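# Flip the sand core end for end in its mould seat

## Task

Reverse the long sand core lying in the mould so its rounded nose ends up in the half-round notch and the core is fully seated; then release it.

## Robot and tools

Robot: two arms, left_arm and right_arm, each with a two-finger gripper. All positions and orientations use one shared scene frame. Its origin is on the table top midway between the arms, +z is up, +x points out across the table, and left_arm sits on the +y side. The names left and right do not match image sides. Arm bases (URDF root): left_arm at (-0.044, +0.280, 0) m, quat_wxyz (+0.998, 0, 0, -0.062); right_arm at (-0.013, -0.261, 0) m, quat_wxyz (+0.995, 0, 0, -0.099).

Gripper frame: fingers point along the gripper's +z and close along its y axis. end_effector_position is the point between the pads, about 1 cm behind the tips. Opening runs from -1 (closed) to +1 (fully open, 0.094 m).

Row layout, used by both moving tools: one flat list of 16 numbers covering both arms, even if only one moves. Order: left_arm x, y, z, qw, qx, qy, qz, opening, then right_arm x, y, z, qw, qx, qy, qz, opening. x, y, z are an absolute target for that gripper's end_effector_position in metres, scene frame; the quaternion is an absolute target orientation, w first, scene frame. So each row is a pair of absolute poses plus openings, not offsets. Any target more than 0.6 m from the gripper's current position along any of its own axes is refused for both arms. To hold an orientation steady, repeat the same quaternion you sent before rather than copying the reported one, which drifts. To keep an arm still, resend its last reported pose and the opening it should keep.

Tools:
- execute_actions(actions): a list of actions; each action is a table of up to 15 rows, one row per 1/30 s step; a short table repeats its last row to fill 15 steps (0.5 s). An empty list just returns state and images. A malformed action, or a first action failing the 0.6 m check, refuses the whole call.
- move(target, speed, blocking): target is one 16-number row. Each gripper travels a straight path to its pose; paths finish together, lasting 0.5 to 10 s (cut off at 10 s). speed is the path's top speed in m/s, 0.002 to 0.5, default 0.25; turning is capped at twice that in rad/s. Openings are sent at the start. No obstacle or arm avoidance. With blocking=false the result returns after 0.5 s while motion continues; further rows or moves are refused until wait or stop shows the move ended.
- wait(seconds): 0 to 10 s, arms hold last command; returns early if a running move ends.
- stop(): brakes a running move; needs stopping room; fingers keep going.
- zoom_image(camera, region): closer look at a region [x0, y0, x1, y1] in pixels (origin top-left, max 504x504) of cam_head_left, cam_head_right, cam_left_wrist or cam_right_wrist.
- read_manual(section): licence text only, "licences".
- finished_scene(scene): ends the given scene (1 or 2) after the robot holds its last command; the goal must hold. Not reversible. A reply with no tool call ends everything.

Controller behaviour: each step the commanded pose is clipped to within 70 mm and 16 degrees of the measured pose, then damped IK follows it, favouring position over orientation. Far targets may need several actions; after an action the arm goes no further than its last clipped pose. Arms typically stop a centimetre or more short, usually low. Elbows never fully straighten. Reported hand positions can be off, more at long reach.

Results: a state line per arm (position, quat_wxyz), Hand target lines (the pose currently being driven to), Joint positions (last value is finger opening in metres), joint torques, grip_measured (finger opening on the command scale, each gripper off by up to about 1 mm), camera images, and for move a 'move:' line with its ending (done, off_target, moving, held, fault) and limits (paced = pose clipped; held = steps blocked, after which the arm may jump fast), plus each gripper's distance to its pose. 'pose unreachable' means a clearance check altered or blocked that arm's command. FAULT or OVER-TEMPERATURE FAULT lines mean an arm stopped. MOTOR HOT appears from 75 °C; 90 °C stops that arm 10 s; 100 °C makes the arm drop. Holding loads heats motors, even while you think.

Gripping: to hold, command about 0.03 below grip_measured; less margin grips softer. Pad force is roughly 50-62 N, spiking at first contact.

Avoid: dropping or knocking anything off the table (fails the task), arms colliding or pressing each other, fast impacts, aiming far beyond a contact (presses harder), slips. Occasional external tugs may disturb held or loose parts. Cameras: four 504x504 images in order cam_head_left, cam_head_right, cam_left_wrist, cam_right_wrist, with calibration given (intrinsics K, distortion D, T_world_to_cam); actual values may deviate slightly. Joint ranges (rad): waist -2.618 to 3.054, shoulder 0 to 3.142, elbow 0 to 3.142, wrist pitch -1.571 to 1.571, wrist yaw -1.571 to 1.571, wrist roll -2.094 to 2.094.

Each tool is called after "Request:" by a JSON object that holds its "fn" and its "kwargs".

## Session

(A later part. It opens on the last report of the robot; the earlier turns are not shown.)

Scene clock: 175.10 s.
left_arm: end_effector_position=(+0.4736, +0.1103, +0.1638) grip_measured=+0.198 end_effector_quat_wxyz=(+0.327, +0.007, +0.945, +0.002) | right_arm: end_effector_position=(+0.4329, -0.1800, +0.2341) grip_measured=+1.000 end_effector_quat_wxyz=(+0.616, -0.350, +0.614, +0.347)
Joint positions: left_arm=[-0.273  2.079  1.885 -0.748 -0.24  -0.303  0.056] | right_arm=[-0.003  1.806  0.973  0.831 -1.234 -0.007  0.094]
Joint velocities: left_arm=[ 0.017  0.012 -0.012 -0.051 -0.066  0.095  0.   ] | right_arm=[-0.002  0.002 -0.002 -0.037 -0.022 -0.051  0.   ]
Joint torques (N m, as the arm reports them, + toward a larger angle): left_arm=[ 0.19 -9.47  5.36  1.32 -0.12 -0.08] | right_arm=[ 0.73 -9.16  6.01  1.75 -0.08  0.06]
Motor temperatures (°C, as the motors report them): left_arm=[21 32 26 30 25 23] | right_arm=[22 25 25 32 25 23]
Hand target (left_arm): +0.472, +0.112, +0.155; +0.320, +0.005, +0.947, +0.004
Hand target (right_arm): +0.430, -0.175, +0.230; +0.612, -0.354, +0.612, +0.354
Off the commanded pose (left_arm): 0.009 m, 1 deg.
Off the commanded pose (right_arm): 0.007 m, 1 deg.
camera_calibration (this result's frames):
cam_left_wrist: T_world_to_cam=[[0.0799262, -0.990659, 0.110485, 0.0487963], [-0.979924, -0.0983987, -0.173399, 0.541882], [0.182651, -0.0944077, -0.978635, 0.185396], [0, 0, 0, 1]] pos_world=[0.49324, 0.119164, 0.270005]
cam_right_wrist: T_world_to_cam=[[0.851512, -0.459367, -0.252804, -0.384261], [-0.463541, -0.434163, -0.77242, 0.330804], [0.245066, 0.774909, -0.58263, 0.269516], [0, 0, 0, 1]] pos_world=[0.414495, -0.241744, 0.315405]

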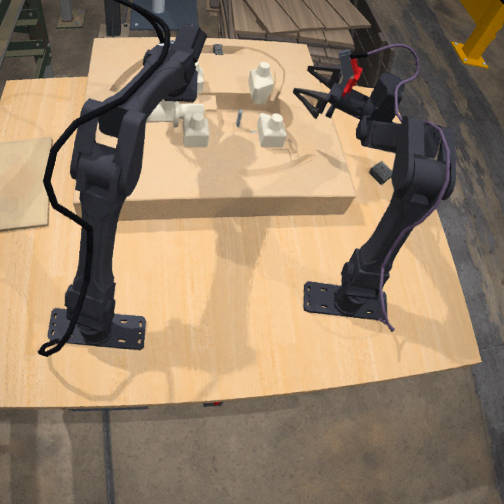

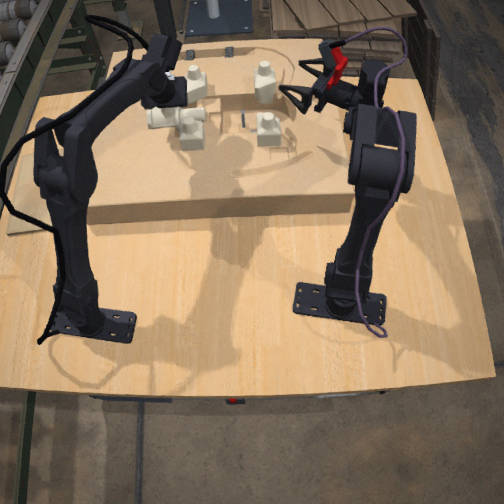

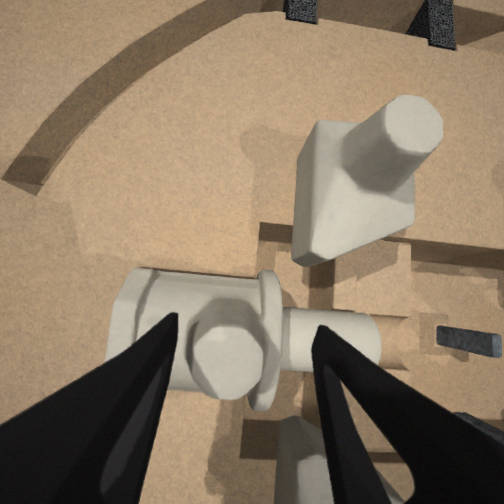

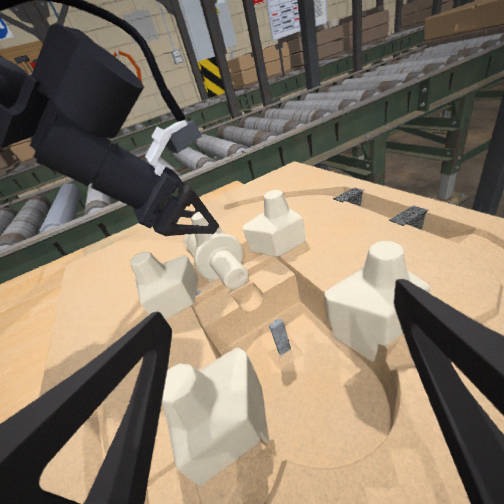

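Request:
{"fn": "execute_actions", "kwargs": {"actions": [[[0.471,0.111,0.148,0.32,0.005,0.9474,0.004,0.2,0.43,-0.175,0.23,0.612,-0.354,0.612,0.354,1]],[[0.471,0.111,0.148,0.32,0.005,0.9474,0.004,0.0,0.43,-0.175,0.23,0.612,-0.354,0.612,0.354,1]],[[0.471,0.108,0.148,0.32,0.005,0.9474,0.004,-0.08,0.43,-0.175,0.23,0.612,-0.354,0.612,0.354,1],[0.471,0.108,0.148,0.32,0.005,0.9474,0.004,-0.09,0.43,-0.175,0.23,0.612,-0.354,0.612,0.354,1],[0.471,0.108,0.148,0.32,0.005,0.9474,0.004,-0.10,0.43,-0.175,0.23,0.612,-0.354,0.612,0.354,1],[0.471,0.108,0.148,0.32,0.005,0.9474,0.004,-0.11,0.43,-0.175,0.23,0.612,-0.354,0.612,0.354,1],[0.471,0.108,0.148,0.32,0.005,0.9474,0.004,-0.12,0.43,-0.175,0.23,0.612,-0.354,0.612,0.354,1],[0.471,0.108,0.148,0.32,0.005,0.9474,0.004,-0.13,0.43,-0.175,0.23,0.612,-0.354,0.612,0.354,1],[0.471,0.108,0.148,0.32,0.005,0.9474,0.004,-0.14,0.43,-0.175,0.23,0.612,-0.354,0.612,0.354,1],[0.471,0.108,0.148,0.32,0.005,0.9474,0.004,-0.15,0.43,-0.175,0.23,0.612,-0.354,0.612,0.354,1],[0.471,0.108,0.148,0.32,0.005,0.9474,0.004,-0.16,0.43,-0.175,0.23,0.612,-0.354,0.612,0.354,1],[0.471,0.108,0.148,0.32,0.005,0.9474,0.004,-0.17,0.43,-0.175,0.23,0.612,-0.354,0.612,0.354,1],[0.471,0.108,0.148,0.32,0.005,0.9474,0.004,-0.18,0.43,-0.175,0.23,0.612,-0.354,0.612,0.354,1]]]}}

Request:
{"fn": "zoom_image", "kwargs": {"camera": "cam_right_wrist", "region": [130, 170, 320, 340]}}

Scene clock: 177.30 s.
left_arm: end_effector_position=(+0.4715, +0.1152, +0.1525) grip_measured=-0.178 end_effector_quat_wxyz=(+0.322, +0.001, +0.947, +0.013) | right_arm: end_effector_position=(+0.4329, -0.1800, +0.2341) grip_measured=+1.000 end_effector_quat_wxyz=(+0.616, -0.350, +0.614, +0.347)
Joint positions: left_arm=[-0.272  2.079  1.847 -0.728 -0.26  -0.311  0.039] | right_arm=[-0.003  1.806  0.973  0.831 -1.234 -0.007  0.094]
Joint velocities: left_arm=[-0.002 -0.007 -0.007  0.037 -0.037  0.007 -0.001] | right_arm=[ 0.012  0.002 -0.012 -0.051 -0.037  0.007  0.   ]
Joint torques (N m, as the arm reports them, + toward a larger angle): left_arm=[-0.81 -9.32  6.53  1.34  0.06 -0.08] | right_arm=[ 0.75 -9.14  5.97  1.76 -0.07  0.11]
Motor temperatures (°C, as the motors report them): left_arm=[21 32 26 29 25 23] | right_arm=[22 25 25 32 25 23]
Hand target (left_arm): +0.471, +0.108, +0.148; +0.320, +0.005, +0.947, +0.004
Hand target (right_arm): +0.430, -0.175, +0.230; +0.612, -0.354, +0.612, +0.354
Off the commanded pose (left_arm): 0.009 m, 1 deg.
Off the commanded pose (right_arm): 0.007 m, 1 deg.
camera_calibration (this result's frames):
cam_left_wrist: T_world_to_cam=[[0.0992201, -0.990752, 0.0925571, 0.0487055], [-0.979681, -0.113556, -0.16532, 0.538734], [0.174302, -0.0742733, -0.981887, 0.177274], [0, 0, 0, 1]] pos_world=[0.492055, 0.122598, 0.258619]
cam_right_wrist: T_world_to_cam=[[0.851512, -0.459367, -0.252804, -0.384261], [-0.463541, -0.434163, -0.77242, 0.330804], [0.245066, 0.774909, -0.58263, 0.269516], [0, 0, 0, 1]] pos_world=[0.414495, -0.241744, 0.315405]

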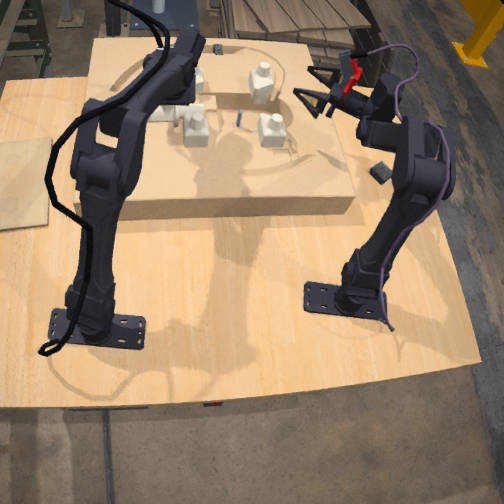

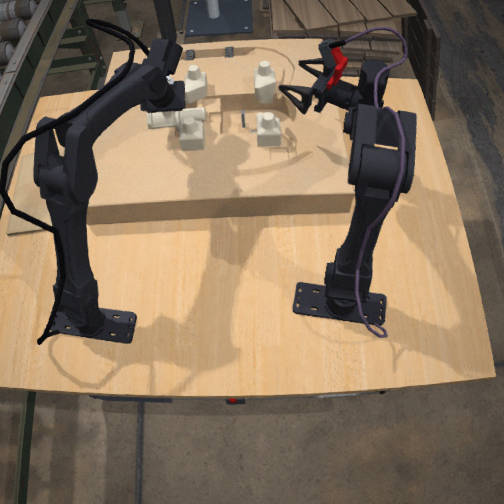

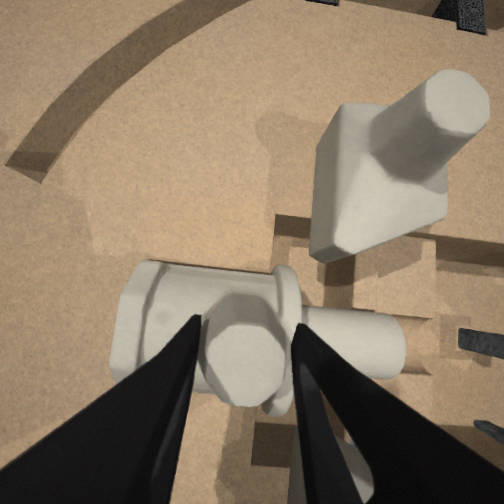

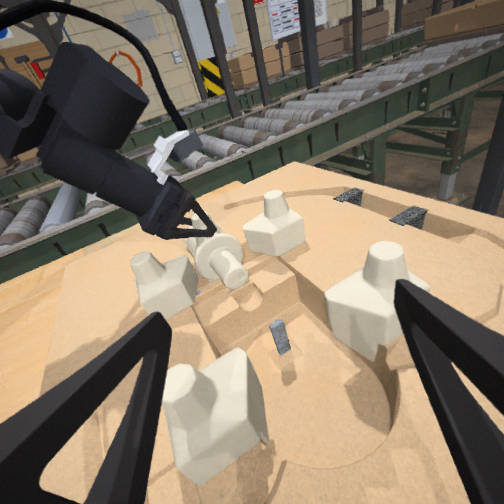

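Region (130, 170, 320, 340) of cam_right_wrist's 504x504 image, scaled by 2.653, with more detail than that image has; it fills the top 451 rows of this view, and the rest is white.

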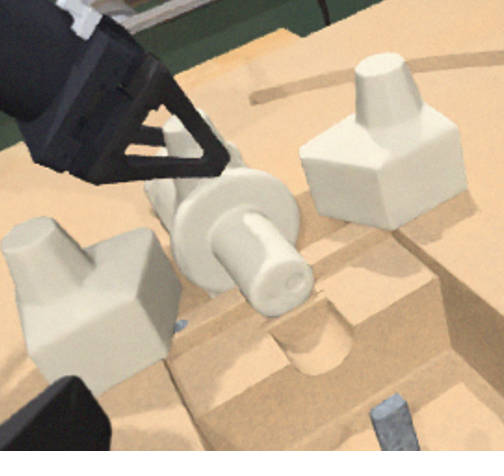

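Request:
{"fn": "execute_actions", "kwargs": {"actions": []}}

Scene clock: 178.03 s.
left_arm: end_effector_position=(+0.4716, +0.1153, +0.1525) grip_measured=-0.178 end_effector_quat_wxyz=(+0.322, +0.001, +0.947, +0.013) | right_arm: end_effector_position=(+0.4329, -0.1800, +0.2341) grip_measured=+1.000 end_effector_quat_wxyz=(+0.616, -0.350, +0.614, +0.347)
Joint positions: left_arm=[-0.272  2.079  1.847 -0.728 -0.26  -0.312  0.039] | right_arm=[-0.003  1.806  0.973  0.831 -1.234 -0.007  0.094]
Joint velocities: left_arm=[-0.012 -0.002 -0.002  0.007 -0.095 -0.11  -0.001] | right_arm=[-0.032 -0.002 -0.002  0.066 -0.007  0.022  0.   ]
Joint torques (N m, as the arm reports them, + toward a larger angle): left_arm=[-0.66 -9.23  6.48  1.36  0.07 -0.07] | right_arm=[ 0.89 -9.3   6.07  1.78 -0.06  0.08]
Motor temperatures (°C, as the motors report them): left_arm=[21 32 26 29 25 23] | right_arm=[22 25 25 32 25 23]
Hand target (left_arm): +0.471, +0.108, +0.148; +0.320, +0.005, +0.947, +0.004
Hand target (right_arm): +0.430, -0.175, +0.230; +0.612, -0.354, +0.612, +0.354
Off the commanded pose (left_arm): 0.009 m, 1 deg.
Off the commanded pose (right_arm): 0.007 m, 1 deg.
camera_calibration (this result's frames):
cam_left_wrist: T_world_to_cam=[[0.099724, -0.990705, 0.0925149, 0.04853], [-0.9796, -0.114057, -0.165454, 0.538799], [0.174468, -0.0741279, -0.981869, 0.177192], [0, 0, 0, 1]] pos_world=[0.492054, 0.122667, 0.258636]
cam_right_wrist: T_world_to_cam=[[0.851512, -0.459367, -0.252804, -0.384261], [-0.463541, -0.434163, -0.77242, 0.330804], [0.245066, 0.774909, -0.58263, 0.269516], [0, 0, 0, 1]] pos_world=[0.414495, -0.241744, 0.315405]

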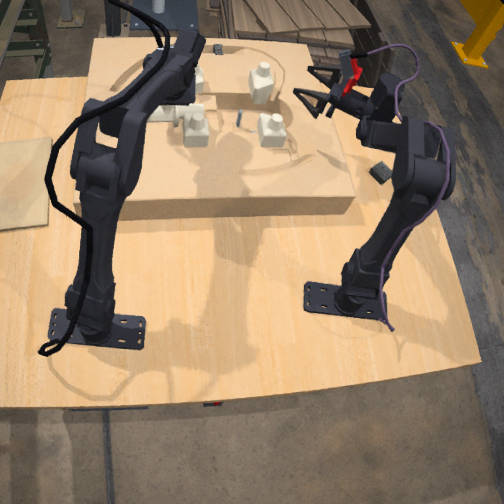

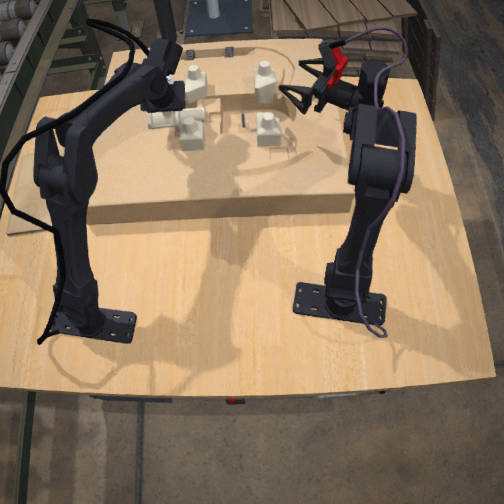

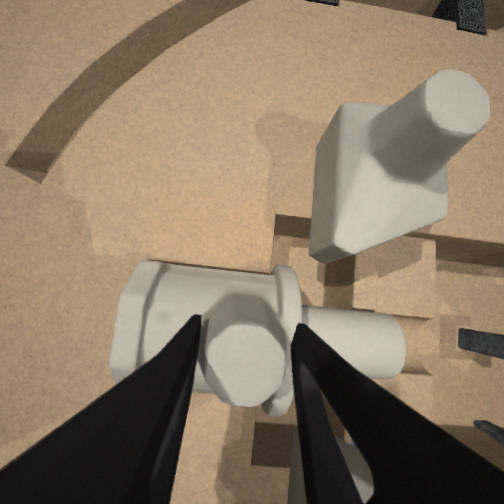

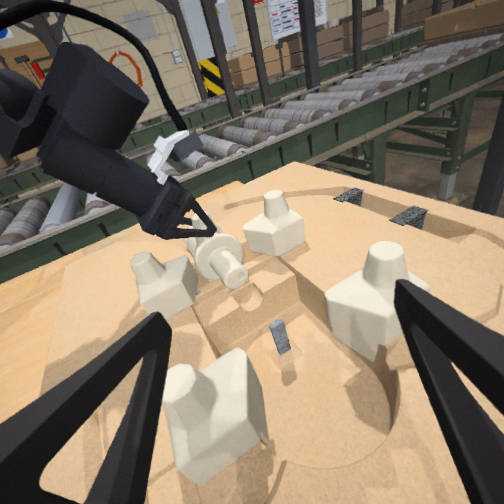

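Request:
{"fn": "execute_actions", "kwargs": {"actions": [[[0.471,0.102,0.148,0.32,0.005,0.9474,0.004,-0.18,0.43,-0.175,0.23,0.612,-0.354,0.612,0.354,1]],[[0.471,0.098,0.148,0.32,0.005,0.9474,0.004,-0.18,0.43,-0.175,0.23,0.612,-0.354,0.612,0.354,1]]]}}

Request:
{"fn": "zoom_image", "kwargs": {"camera": "cam_right_wrist", "region": [130, 170, 320, 340]}}

Scene clock: 179.23 s.
left_arm: end_effector_position=(+0.4713, +0.1153, +0.1521) grip_measured=-0.178 end_effector_quat_wxyz=(+0.324, -0.006, +0.946, +0.018) | right_arm: end_effector_position=(+0.4329, -0.1800, +0.2341) grip_measured=+1.000 end_effector_quat_wxyz=(+0.616, -0.350, +0.614, +0.347)
Joint positions: left_arm=[-0.278  2.081  1.847 -0.728 -0.278 -0.327  0.039] | right_arm=[-0.003  1.806  0.973  0.831 -1.234 -0.007  0.094]
Joint velocities: left_arm=[-0.017 -0.012 -0.007 -0.022 -0.125 -0.066  0.   ] | right_arm=[-0.002 -0.012 -0.007  0.007 -0.007  0.051  0.   ]
Joint torques (N m, as the arm reports them, + toward a larger angle): left_arm=[-2.18 -8.52  8.61  1.23  0.12 -0.1 ] | right_arm=[ 0.77 -9.1   5.93  1.71 -0.08  0.08]
Motor temperatures (°C, as the motors report them): left_arm=[21 32 26 29 25 23] | right_arm=[22 25 25 32 25 23]
Hand target (left_arm): +0.470, +0.098, +0.148; +0.320, +0.005, +0.947, +0.004
Hand target (right_arm): +0.430, -0.175, +0.230; +0.612, -0.354, +0.612, +0.354
Off the commanded pose (left_arm): 0.018 m, 2 deg.
Off the commanded pose (right_arm): 0.007 m, 1 deg.
camera_calibration (this result's frames):
cam_left_wrist: T_world_to_cam=[[0.115382, -0.989376, 0.0884406, 0.0416273], [-0.976993, -0.129111, -0.169747, 0.539658], [0.179362, -0.0668202, -0.981511, 0.173657], [0, 0, 0, 1]] pos_world=[0.491291, 0.122465, 0.25837]
cam_right_wrist: T_world_to_cam=[[0.851512, -0.459367, -0.252804, -0.384261], [-0.463541, -0.434163, -0.77242, 0.330804], [0.245066, 0.774909, -0.58263, 0.269516], [0, 0, 0, 1]] pos_world=[0.414495, -0.241744, 0.315405]

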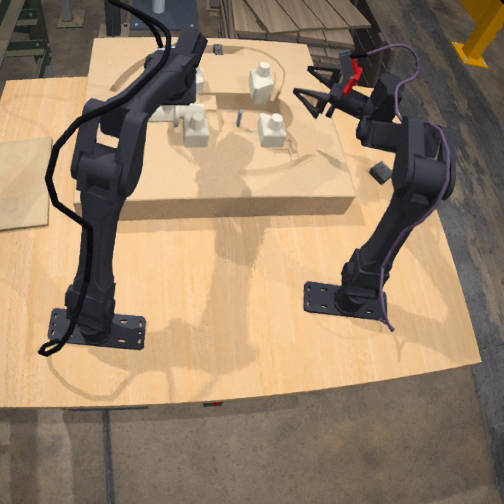

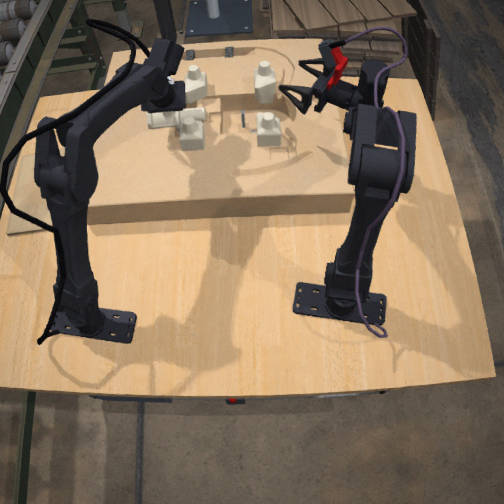

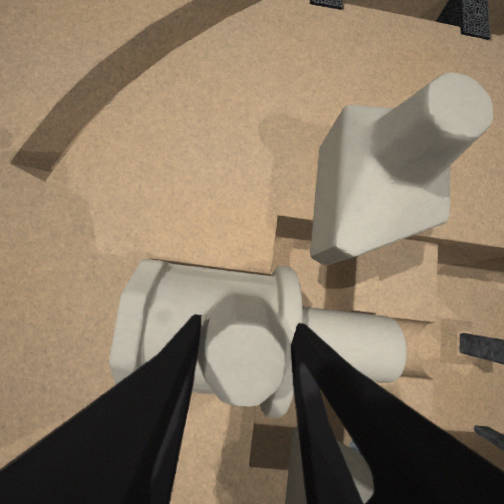

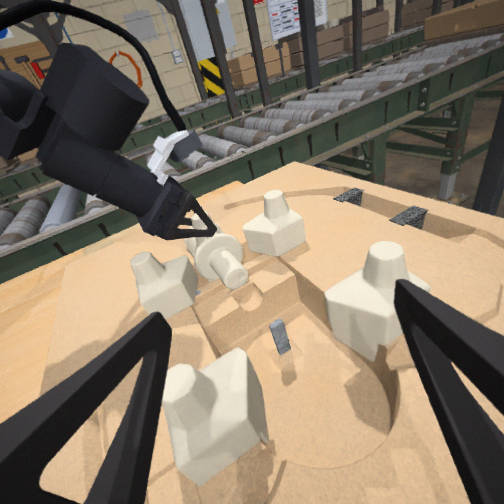

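Region (130, 170, 320, 340) of cam_right_wrist's 504x504 image, scaled by 2.653, with more detail than that image has; it fills the top 451 rows of this view, and the rest is white.

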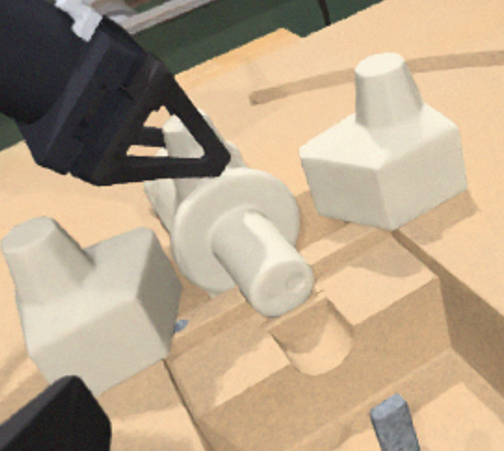

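Request:
{"fn": "execute_actions", "kwargs": {"actions": [[[0.471,0.092,0.148,0.32,0.005,0.9474,0.004,-0.18,0.43,-0.175,0.23,0.612,-0.354,0.612,0.354,1]],[[0.471,0.087,0.148,0.32,0.005,0.9474,0.004,-0.18,0.43,-0.175,0.23,0.612,-0.354,0.612,0.354,1]]]}}

Request:
{"fn": "zoom_image", "kwargs": {"camera": "cam_right_wrist", "region": [130, 170, 320, 340]}}

Scene clock: 180.60 s.
left_arm: end_effector_position=(+0.4717, +0.1145, +0.1518) grip_measured=-0.178 end_effector_quat_wxyz=(+0.326, -0.016, +0.945, +0.031) | right_arm: end_effector_position=(+0.4329, -0.1800, +0.2341) grip_measured=+1.000 end_effector_quat_wxyz=(+0.616, -0.350, +0.614, +0.347)
Joint positions: left_arm=[-0.291  2.095  1.866 -0.744 -0.315 -0.351  0.039] | right_arm=[-0.003  1.806  0.973  0.831 -1.234 -0.007  0.094]
Joint velocities: left_arm=[-0.007 -0.002  0.002 -0.022  0.051 -0.022 -0.   ] | right_arm=[ 0.012 -0.022 -0.002 -0.037  0.022 -0.022  0.   ]
Joint torques (N m, as the arm reports them, + toward a larger angle): left_arm=[-3.1  -8.38  9.42  1.24  0.4  -0.06] | right_arm=[ 0.7  -9.08  5.93  1.75 -0.02  0.06]
Motor temperatures (°C, as the motors report them): left_arm=[21 31 26 29 25 23] | right_arm=[22 25 25 32 25 23]
Hand target (left_arm): +0.470, +0.088, +0.148; +0.320, +0.005, +0.947, +0.004
Hand target (right_arm): +0.430, -0.175, +0.230; +0.612, -0.354, +0.612, +0.354
Off the commanded pose (left_arm): 0.028 m, 4 deg.
Off the commanded pose (right_arm): 0.007 m, 1 deg.
camera_calibration (this result's frames):
cam_left_wrist: T_world_to_cam=[[0.14184, -0.98735, 0.0708596, 0.0307935], [-0.972527, -0.152343, -0.176019, 0.5414], [0.184587, -0.0439464, -0.981833, 0.168172], [0, 0, 0, 1]] pos_world=[0.491116, 0.120273, 0.258232]
cam_right_wrist: T_world_to_cam=[[0.851512, -0.459367, -0.252804, -0.384261], [-0.463541, -0.434163, -0.77242, 0.330804], [0.245066, 0.774909, -0.58263, 0.269516], [0, 0, 0, 1]] pos_world=[0.414495, -0.241744, 0.315405]

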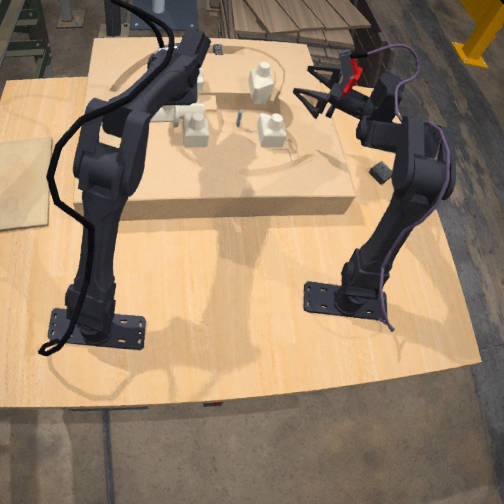

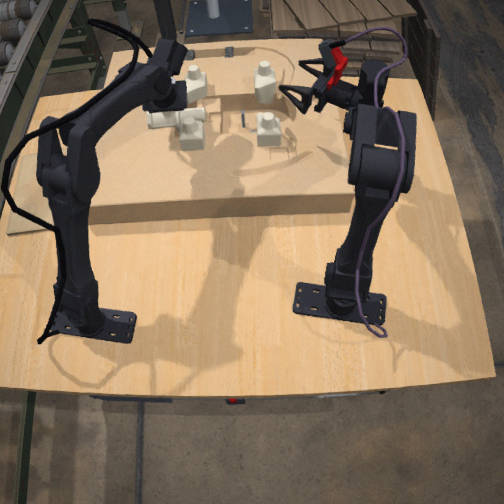

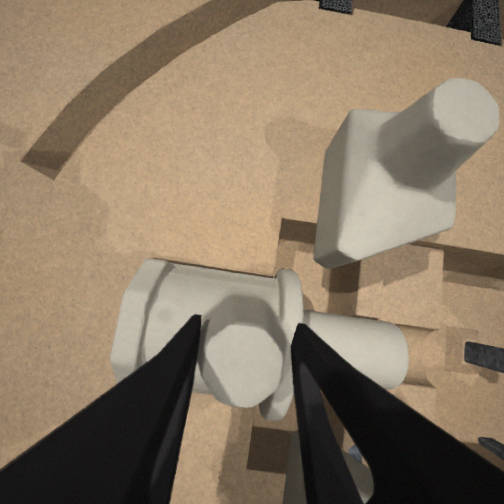

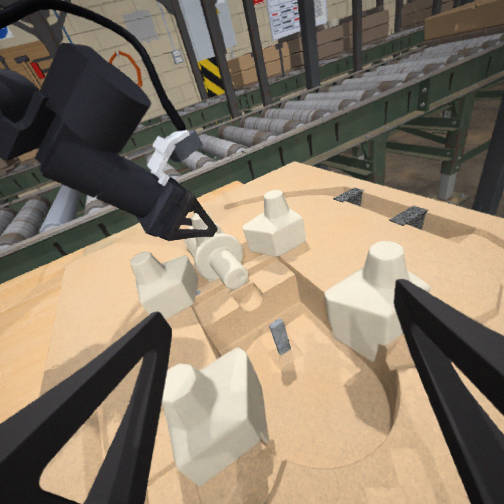

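Region (130, 170, 320, 340) of cam_right_wrist's 504x504 image, scaled by 2.653, with more detail than that image has; it fills the top 451 rows of this view, and the rest is white.

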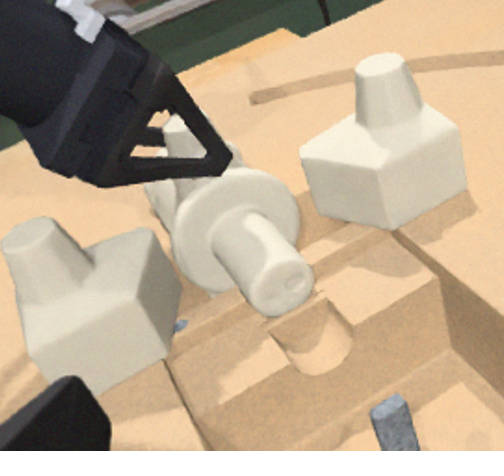

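Request:
{"fn": "execute_actions", "kwargs": {"actions": [[[0.471,0.080,0.148,0.32,0.005,0.9474,0.004,-0.18,0.43,-0.175,0.23,0.612,-0.354,0.612,0.354,1]],[[0.471,0.074,0.148,0.32,0.005,0.9474,0.004,-0.18,0.43,-0.175,0.23,0.612,-0.354,0.612,0.354,1]]]}}

Request:
{"fn": "zoom_image", "kwargs": {"camera": "cam_right_wrist", "region": [130, 170, 320, 340]}}

Scene clock: 182.20 s.
left_arm: end_effector_position=(+0.4720, +0.1130, +0.1520) grip_measured=-0.178 end_effector_quat_wxyz=(+0.325, -0.024, +0.944, +0.046) | right_arm: end_effector_position=(+0.4329, -0.1800, +0.2342) grip_measured=+1.000 end_effector_quat_wxyz=(+0.616, -0.351, +0.614, +0.347)
Joint positions: left_arm=[-0.305  2.117  1.903 -0.777 -0.354 -0.373  0.039] | right_arm=[-0.003  1.806  0.973  0.831 -1.234 -0.007  0.094]
Joint velocities: left_arm=[ 0.007 -0.012  0.007  0.022 -0.022  0.007 -0.   ] | right_arm=[-0.007 -0.012  0.002  0.022 -0.022  0.051  0.   ]
Joint torques (N m, as the arm reports them, + toward a larger angle): left_arm=[-4.23 -8.47  9.53  1.31  0.71 -0.02] | right_arm=[ 0.84 -9.25  5.91  1.77 -0.06  0.08]
Motor temperatures (°C, as the motors report them): left_arm=[22 31 26 29 25 23] | right_arm=[22 25 25 32 25 23]
Hand target (left_arm): +0.469, +0.075, +0.149; +0.321, +0.005, +0.947, +0.004
Hand target (right_arm): +0.430, -0.175, +0.230; +0.612, -0.354, +0.612, +0.354
Off the commanded pose (left_arm): 0.039 m, 6 deg.
Off the commanded pose (right_arm): 0.007 m, 1 deg.
camera_calibration (this result's frames):
cam_left_wrist: T_world_to_cam=[[0.166077, -0.98497, 0.0474715, 0.0211156], [-0.968835, -0.17195, -0.178302, 0.54226], [0.183784, -0.0163803, -0.98283, 0.165676], [0, 0, 0, 1]] pos_world=[0.491405, 0.116754, 0.258515]
cam_right_wrist: T_world_to_cam=[[0.851606, -0.459386, -0.25245, -0.384375], [-0.463253, -0.434222, -0.772559, 0.33074], [0.245284, 0.774865, -0.582598, 0.269434], [0, 0, 0, 1]] pos_world=[0.414465, -0.241737, 0.315452]

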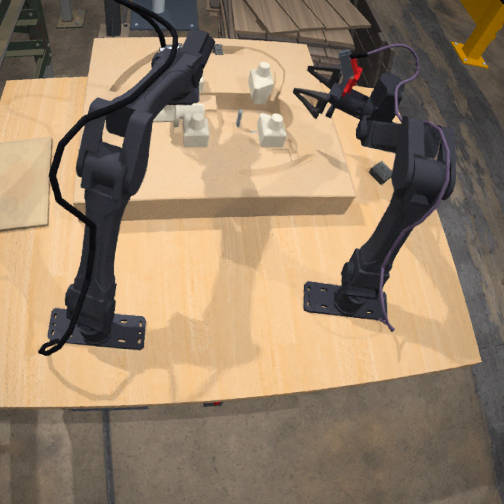

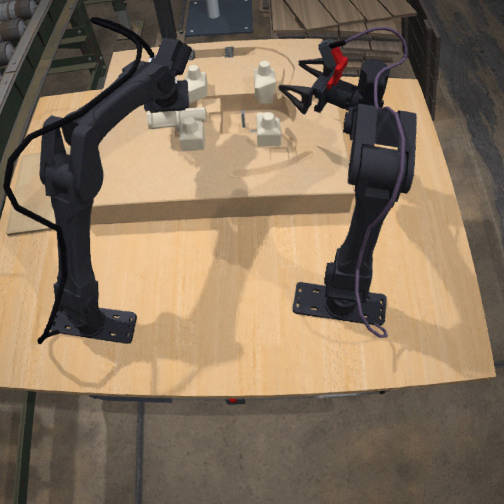

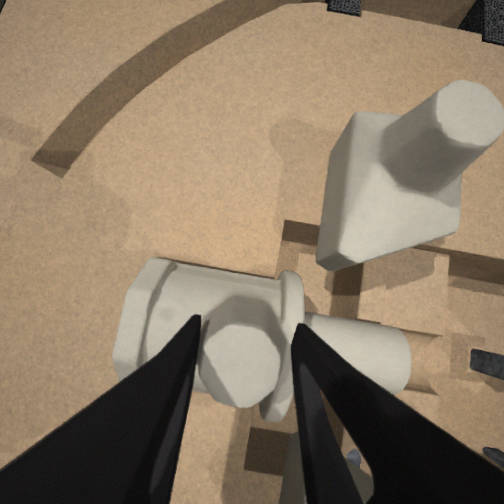

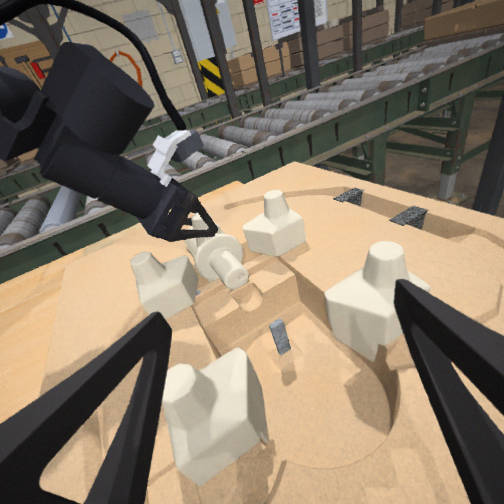

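Region (130, 170, 320, 340) of cam_right_wrist's 504x504 image, scaled by 2.653, with more detail than that image has; it fills the top 451 rows of this view, and the rest is white.

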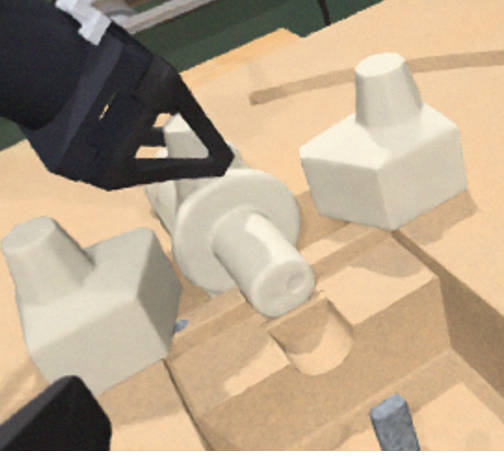

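Request:
{"fn": "execute_actions", "kwargs": {"actions": [[[0.471,0.068,0.148,0.32,0.005,0.9474,0.004,-0.18,0.43,-0.175,0.23,0.612,-0.354,0.612,0.354,1]],[[0.471,0.064,0.148,0.32,0.005,0.9474,0.004,-0.18,0.43,-0.175,0.23,0.612,-0.354,0.612,0.354,1]]]}}

Request:
{"fn": "zoom_image", "kwargs": {"camera": "cam_right_wrist", "region": [130, 170, 320, 340]}}

Scene clock: 183.37 s.
left_arm: end_effector_position=(+0.4720, +0.1119, +0.1522) grip_measured=-0.178 end_effector_quat_wxyz=(+0.324, -0.030, +0.944, +0.057) | right_arm: end_effector_position=(+0.4329, -0.1800, +0.2342) grip_measured=+1.000 end_effector_quat_wxyz=(+0.616, -0.351, +0.614, +0.347)
Joint positions: left_arm=[-0.316  2.134  1.932 -0.804 -0.383 -0.39   0.039] | right_arm=[-0.003  1.806  0.973  0.831 -1.234 -0.007  0.094]
Joint velocities: left_arm=[ 0.007 -0.012  0.007 -0.022 -0.007  0.037  0.   ] | right_arm=[-0.002 -0.007 -0.007  0.022 -0.007 -0.007  0.   ]
Joint torques (N m, as the arm reports them, + toward a larger angle): left_arm=[-5.22 -8.46  9.59  1.34  0.89 -0.03] | right_arm=[ 0.79 -9.27  5.94  1.74 -0.03  0.07]
Motor temperatures (°C, as the motors report them): left_arm=[22 31 26 29 25 23] | right_arm=[22 25 25 32 25 23]
Hand target (left_arm): +0.467, +0.065, +0.149; +0.320, +0.006, +0.947, +0.004
Hand target (right_arm): +0.430, -0.175, +0.230; +0.612, -0.354, +0.612, +0.354
Off the commanded pose (left_arm): 0.048 m, 7 deg.
Off the commanded pose (right_arm): 0.007 m, 1 deg.
camera_calibration (this result's frames):
cam_left_wrist: T_world_to_cam=[[0.184296, -0.982424, 0.0296257, 0.0138892], [-0.965751, -0.186605, -0.180287, 0.542656], [0.182646, 0.00461501, -0.983168, 0.164144], [0, 0, 0, 1]] pos_world=[0.49153, 0.11415, 0.258803]
cam_right_wrist: T_world_to_cam=[[0.851606, -0.459386, -0.25245, -0.384375], [-0.463253, -0.434222, -0.772559, 0.33074], [0.245284, 0.774865, -0.582598, 0.269434], [0, 0, 0, 1]] pos_world=[0.414465, -0.241737, 0.315452]

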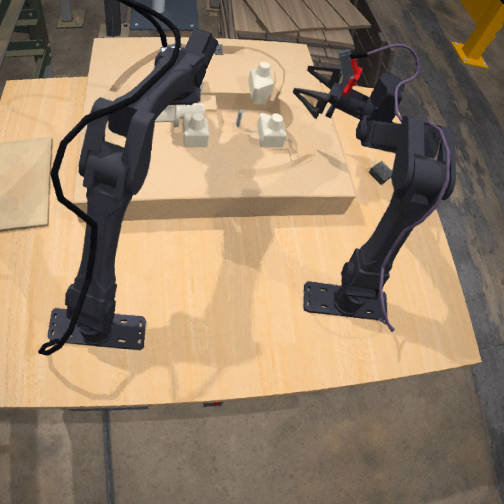

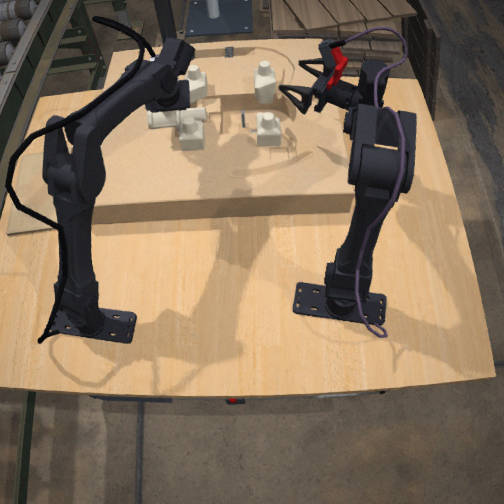

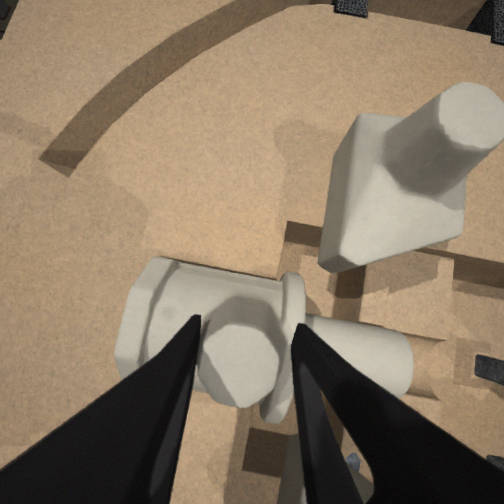

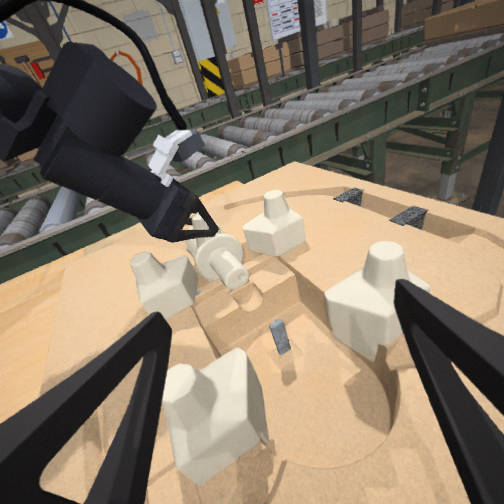

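Region (130, 170, 320, 340) of cam_right_wrist's 504x504 image, scaled by 2.653, with more detail than that image has; it fills the top 451 rows of this view, and the rest is white.

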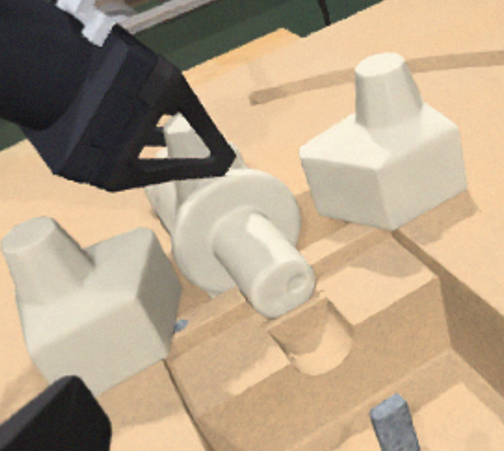

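Request:
{"fn": "execute_actions", "kwargs": {"actions": [[[0.471,0.085,0.148,0.32,0.005,0.9474,0.004,-0.18,0.43,-0.175,0.23,0.612,-0.354,0.612,0.354,1]],[[0.471,0.105,0.148,0.32,0.005,0.9474,0.004,-0.1,0.43,-0.175,0.23,0.612,-0.354,0.612,0.354,1]],[[0.471,0.112,0.148,0.32,0.005,0.9474,0.004,0.15,0.43,-0.175,0.23,0.612,-0.354,0.612,0.354,1]],[[0.461,0.113,0.18,0.32,0.005,0.9474,0.004,0.15,0.43,-0.175,0.23,0.612,-0.354,0.612,0.354,1]],[[0.445,0.113,0.23,0.32,0.005,0.9474,0.004,0.15,0.43,-0.175,0.23,0.612,-0.354,0.612,0.354,1]],[[0.44,0.113,0.25,0.32,0.005,0.9474,0.004,0.15,0.43,-0.175,0.23,0.612,-0.354,0.612,0.354,1]]]}}

Request:
{"fn": "zoom_image", "kwargs": {"camera": "cam_right_wrist", "region": [130, 170, 320, 340]}}

Scene clock: 187.63 s.
left_arm: end_effector_position=(+0.4396, +0.1155, +0.2412) grip_measured=+0.148 end_effector_quat_wxyz=(+0.313, +0.006, +0.950, +0.004) | right_arm: end_effector_position=(+0.4329, -0.1800, +0.2342) grip_measured=+1.000 end_effector_quat_wxyz=(+0.616, -0.351, +0.614, +0.347)
Joint positions: left_arm=[-0.291  2.028  2.141 -1.089 -0.244 -0.326  0.054] | right_arm=[-0.003  1.806  0.973  0.831 -1.234 -0.007  0.094]
Joint velocities: left_arm=[ 0.007 -0.012 -0.007 -0.081 -0.037  0.066 -0.   ] | right_arm=[-0.002 -0.007 -0.002 -0.037 -0.007  0.037  0.   ]
Joint torques (N m, as the arm reports them, + toward a larger angle): left_arm=[-0.71 -8.96  9.25  1.17 -0.28 -0.07] | right_arm=[ 0.84 -9.19  5.92  1.76 -0.05  0.08]
Motor temperatures (°C, as the motors report them): left_arm=[22 31 26 29 25 23] | right_arm=[22 25 25 32 25 23]
Hand target (left_arm): +0.439, +0.113, +0.250; +0.320, +0.005, +0.947, +0.004
Hand target (right_arm): +0.430, -0.175, +0.230; +0.612, -0.354, +0.612, +0.354
Off the commanded pose (left_arm): 0.009 m, 1 deg.
Off the commanded pose (right_arm): 0.007 m, 1 deg.
camera_calibration (this result's frames):
cam_left_wrist: T_world_to_cam=[[0.0856944, -0.990785, 0.104885, 0.0469392], [-0.984389, -0.100442, -0.144535, 0.517681], [0.153738, -0.090862, -0.983925, 0.281437], [0, 0, 0, 1]] pos_world=[0.46231, 0.124075, 0.346813]
cam_right_wrist: T_world_to_cam=[[0.851606, -0.459386, -0.25245, -0.384375], [-0.463253, -0.434222, -0.772559, 0.33074], [0.245284, 0.774865, -0.582598, 0.269434], [0, 0, 0, 1]] pos_world=[0.414465, -0.241737, 0.315452]

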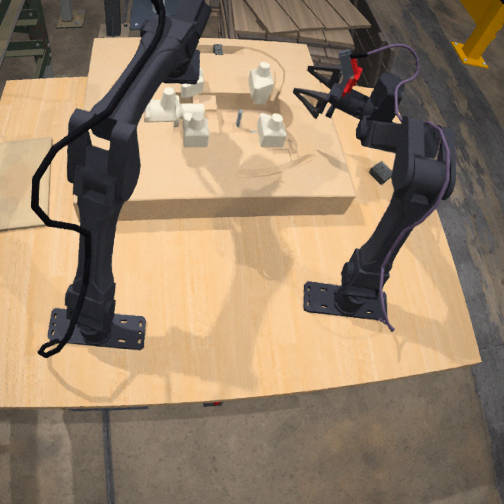

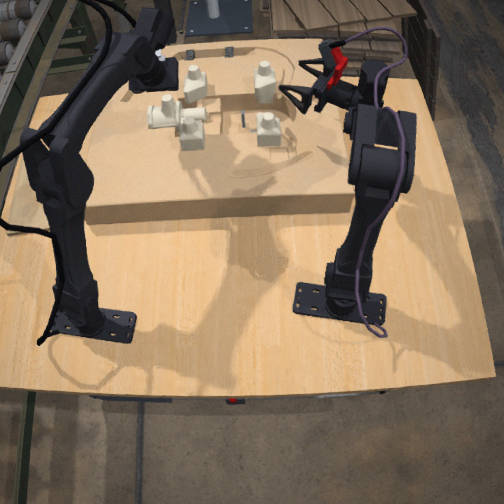

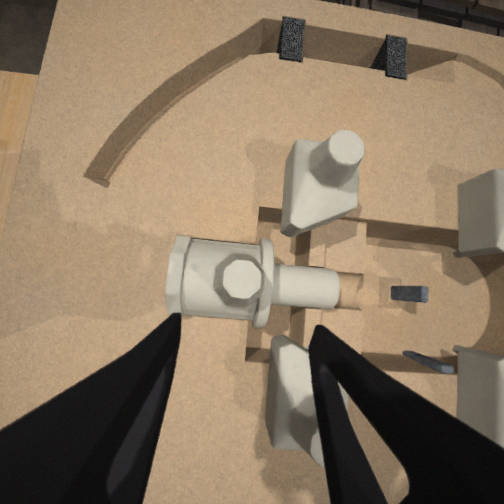

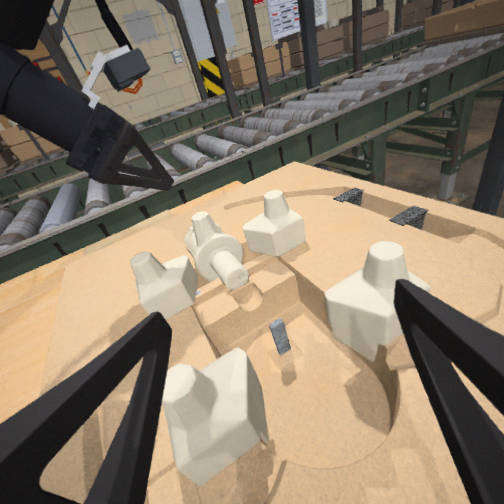

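Region (130, 170, 320, 340) of cam_right_wrist's 504x504 image, scaled by 2.653, with more detail than that image has; it fills the top 451 rows of this view, and the rest is white.

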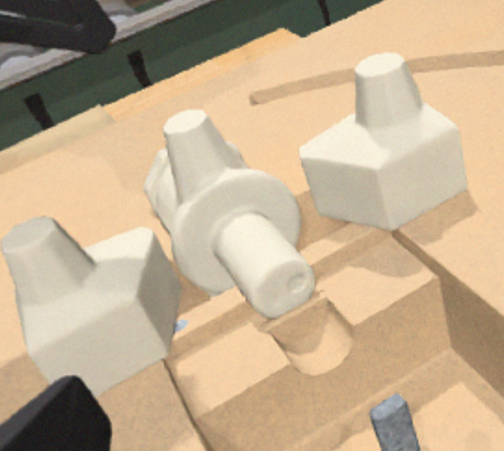

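Request:
{"fn": "zoom_image", "kwargs": {"camera": "cam_left_wrist", "region": [140, 190, 400, 370]}}

Request:
{"fn": "zoom_image", "kwargs": {"camera": "cam_head_right", "region": [120, 60, 260, 160]}}

Region (140, 190, 400, 370) of cam_left_wrist's 504x504 image, scaled by 1.938, with more detail than that image has; it fills the top 349 rows of this view, and the rest is white.

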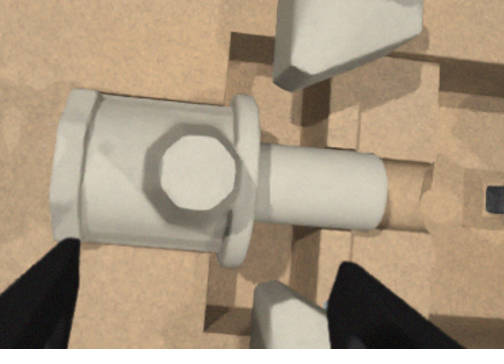

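Region (120, 60, 260, 160) of cam_head_right's 504x504 image, scaled by 3.600, with more detail than that image has; it fills the top 360 rows of this view, and the rest is white.

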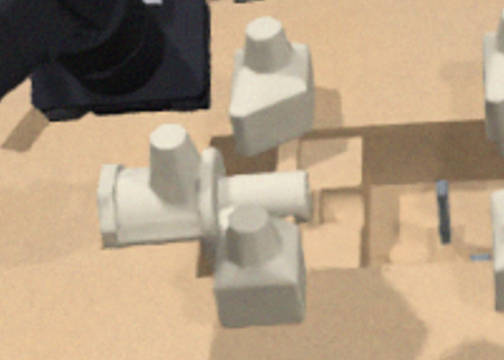

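Request:
{"fn": "finished_scene", "kwargs": {"scene": 1}}

The scene is finished: the task was done.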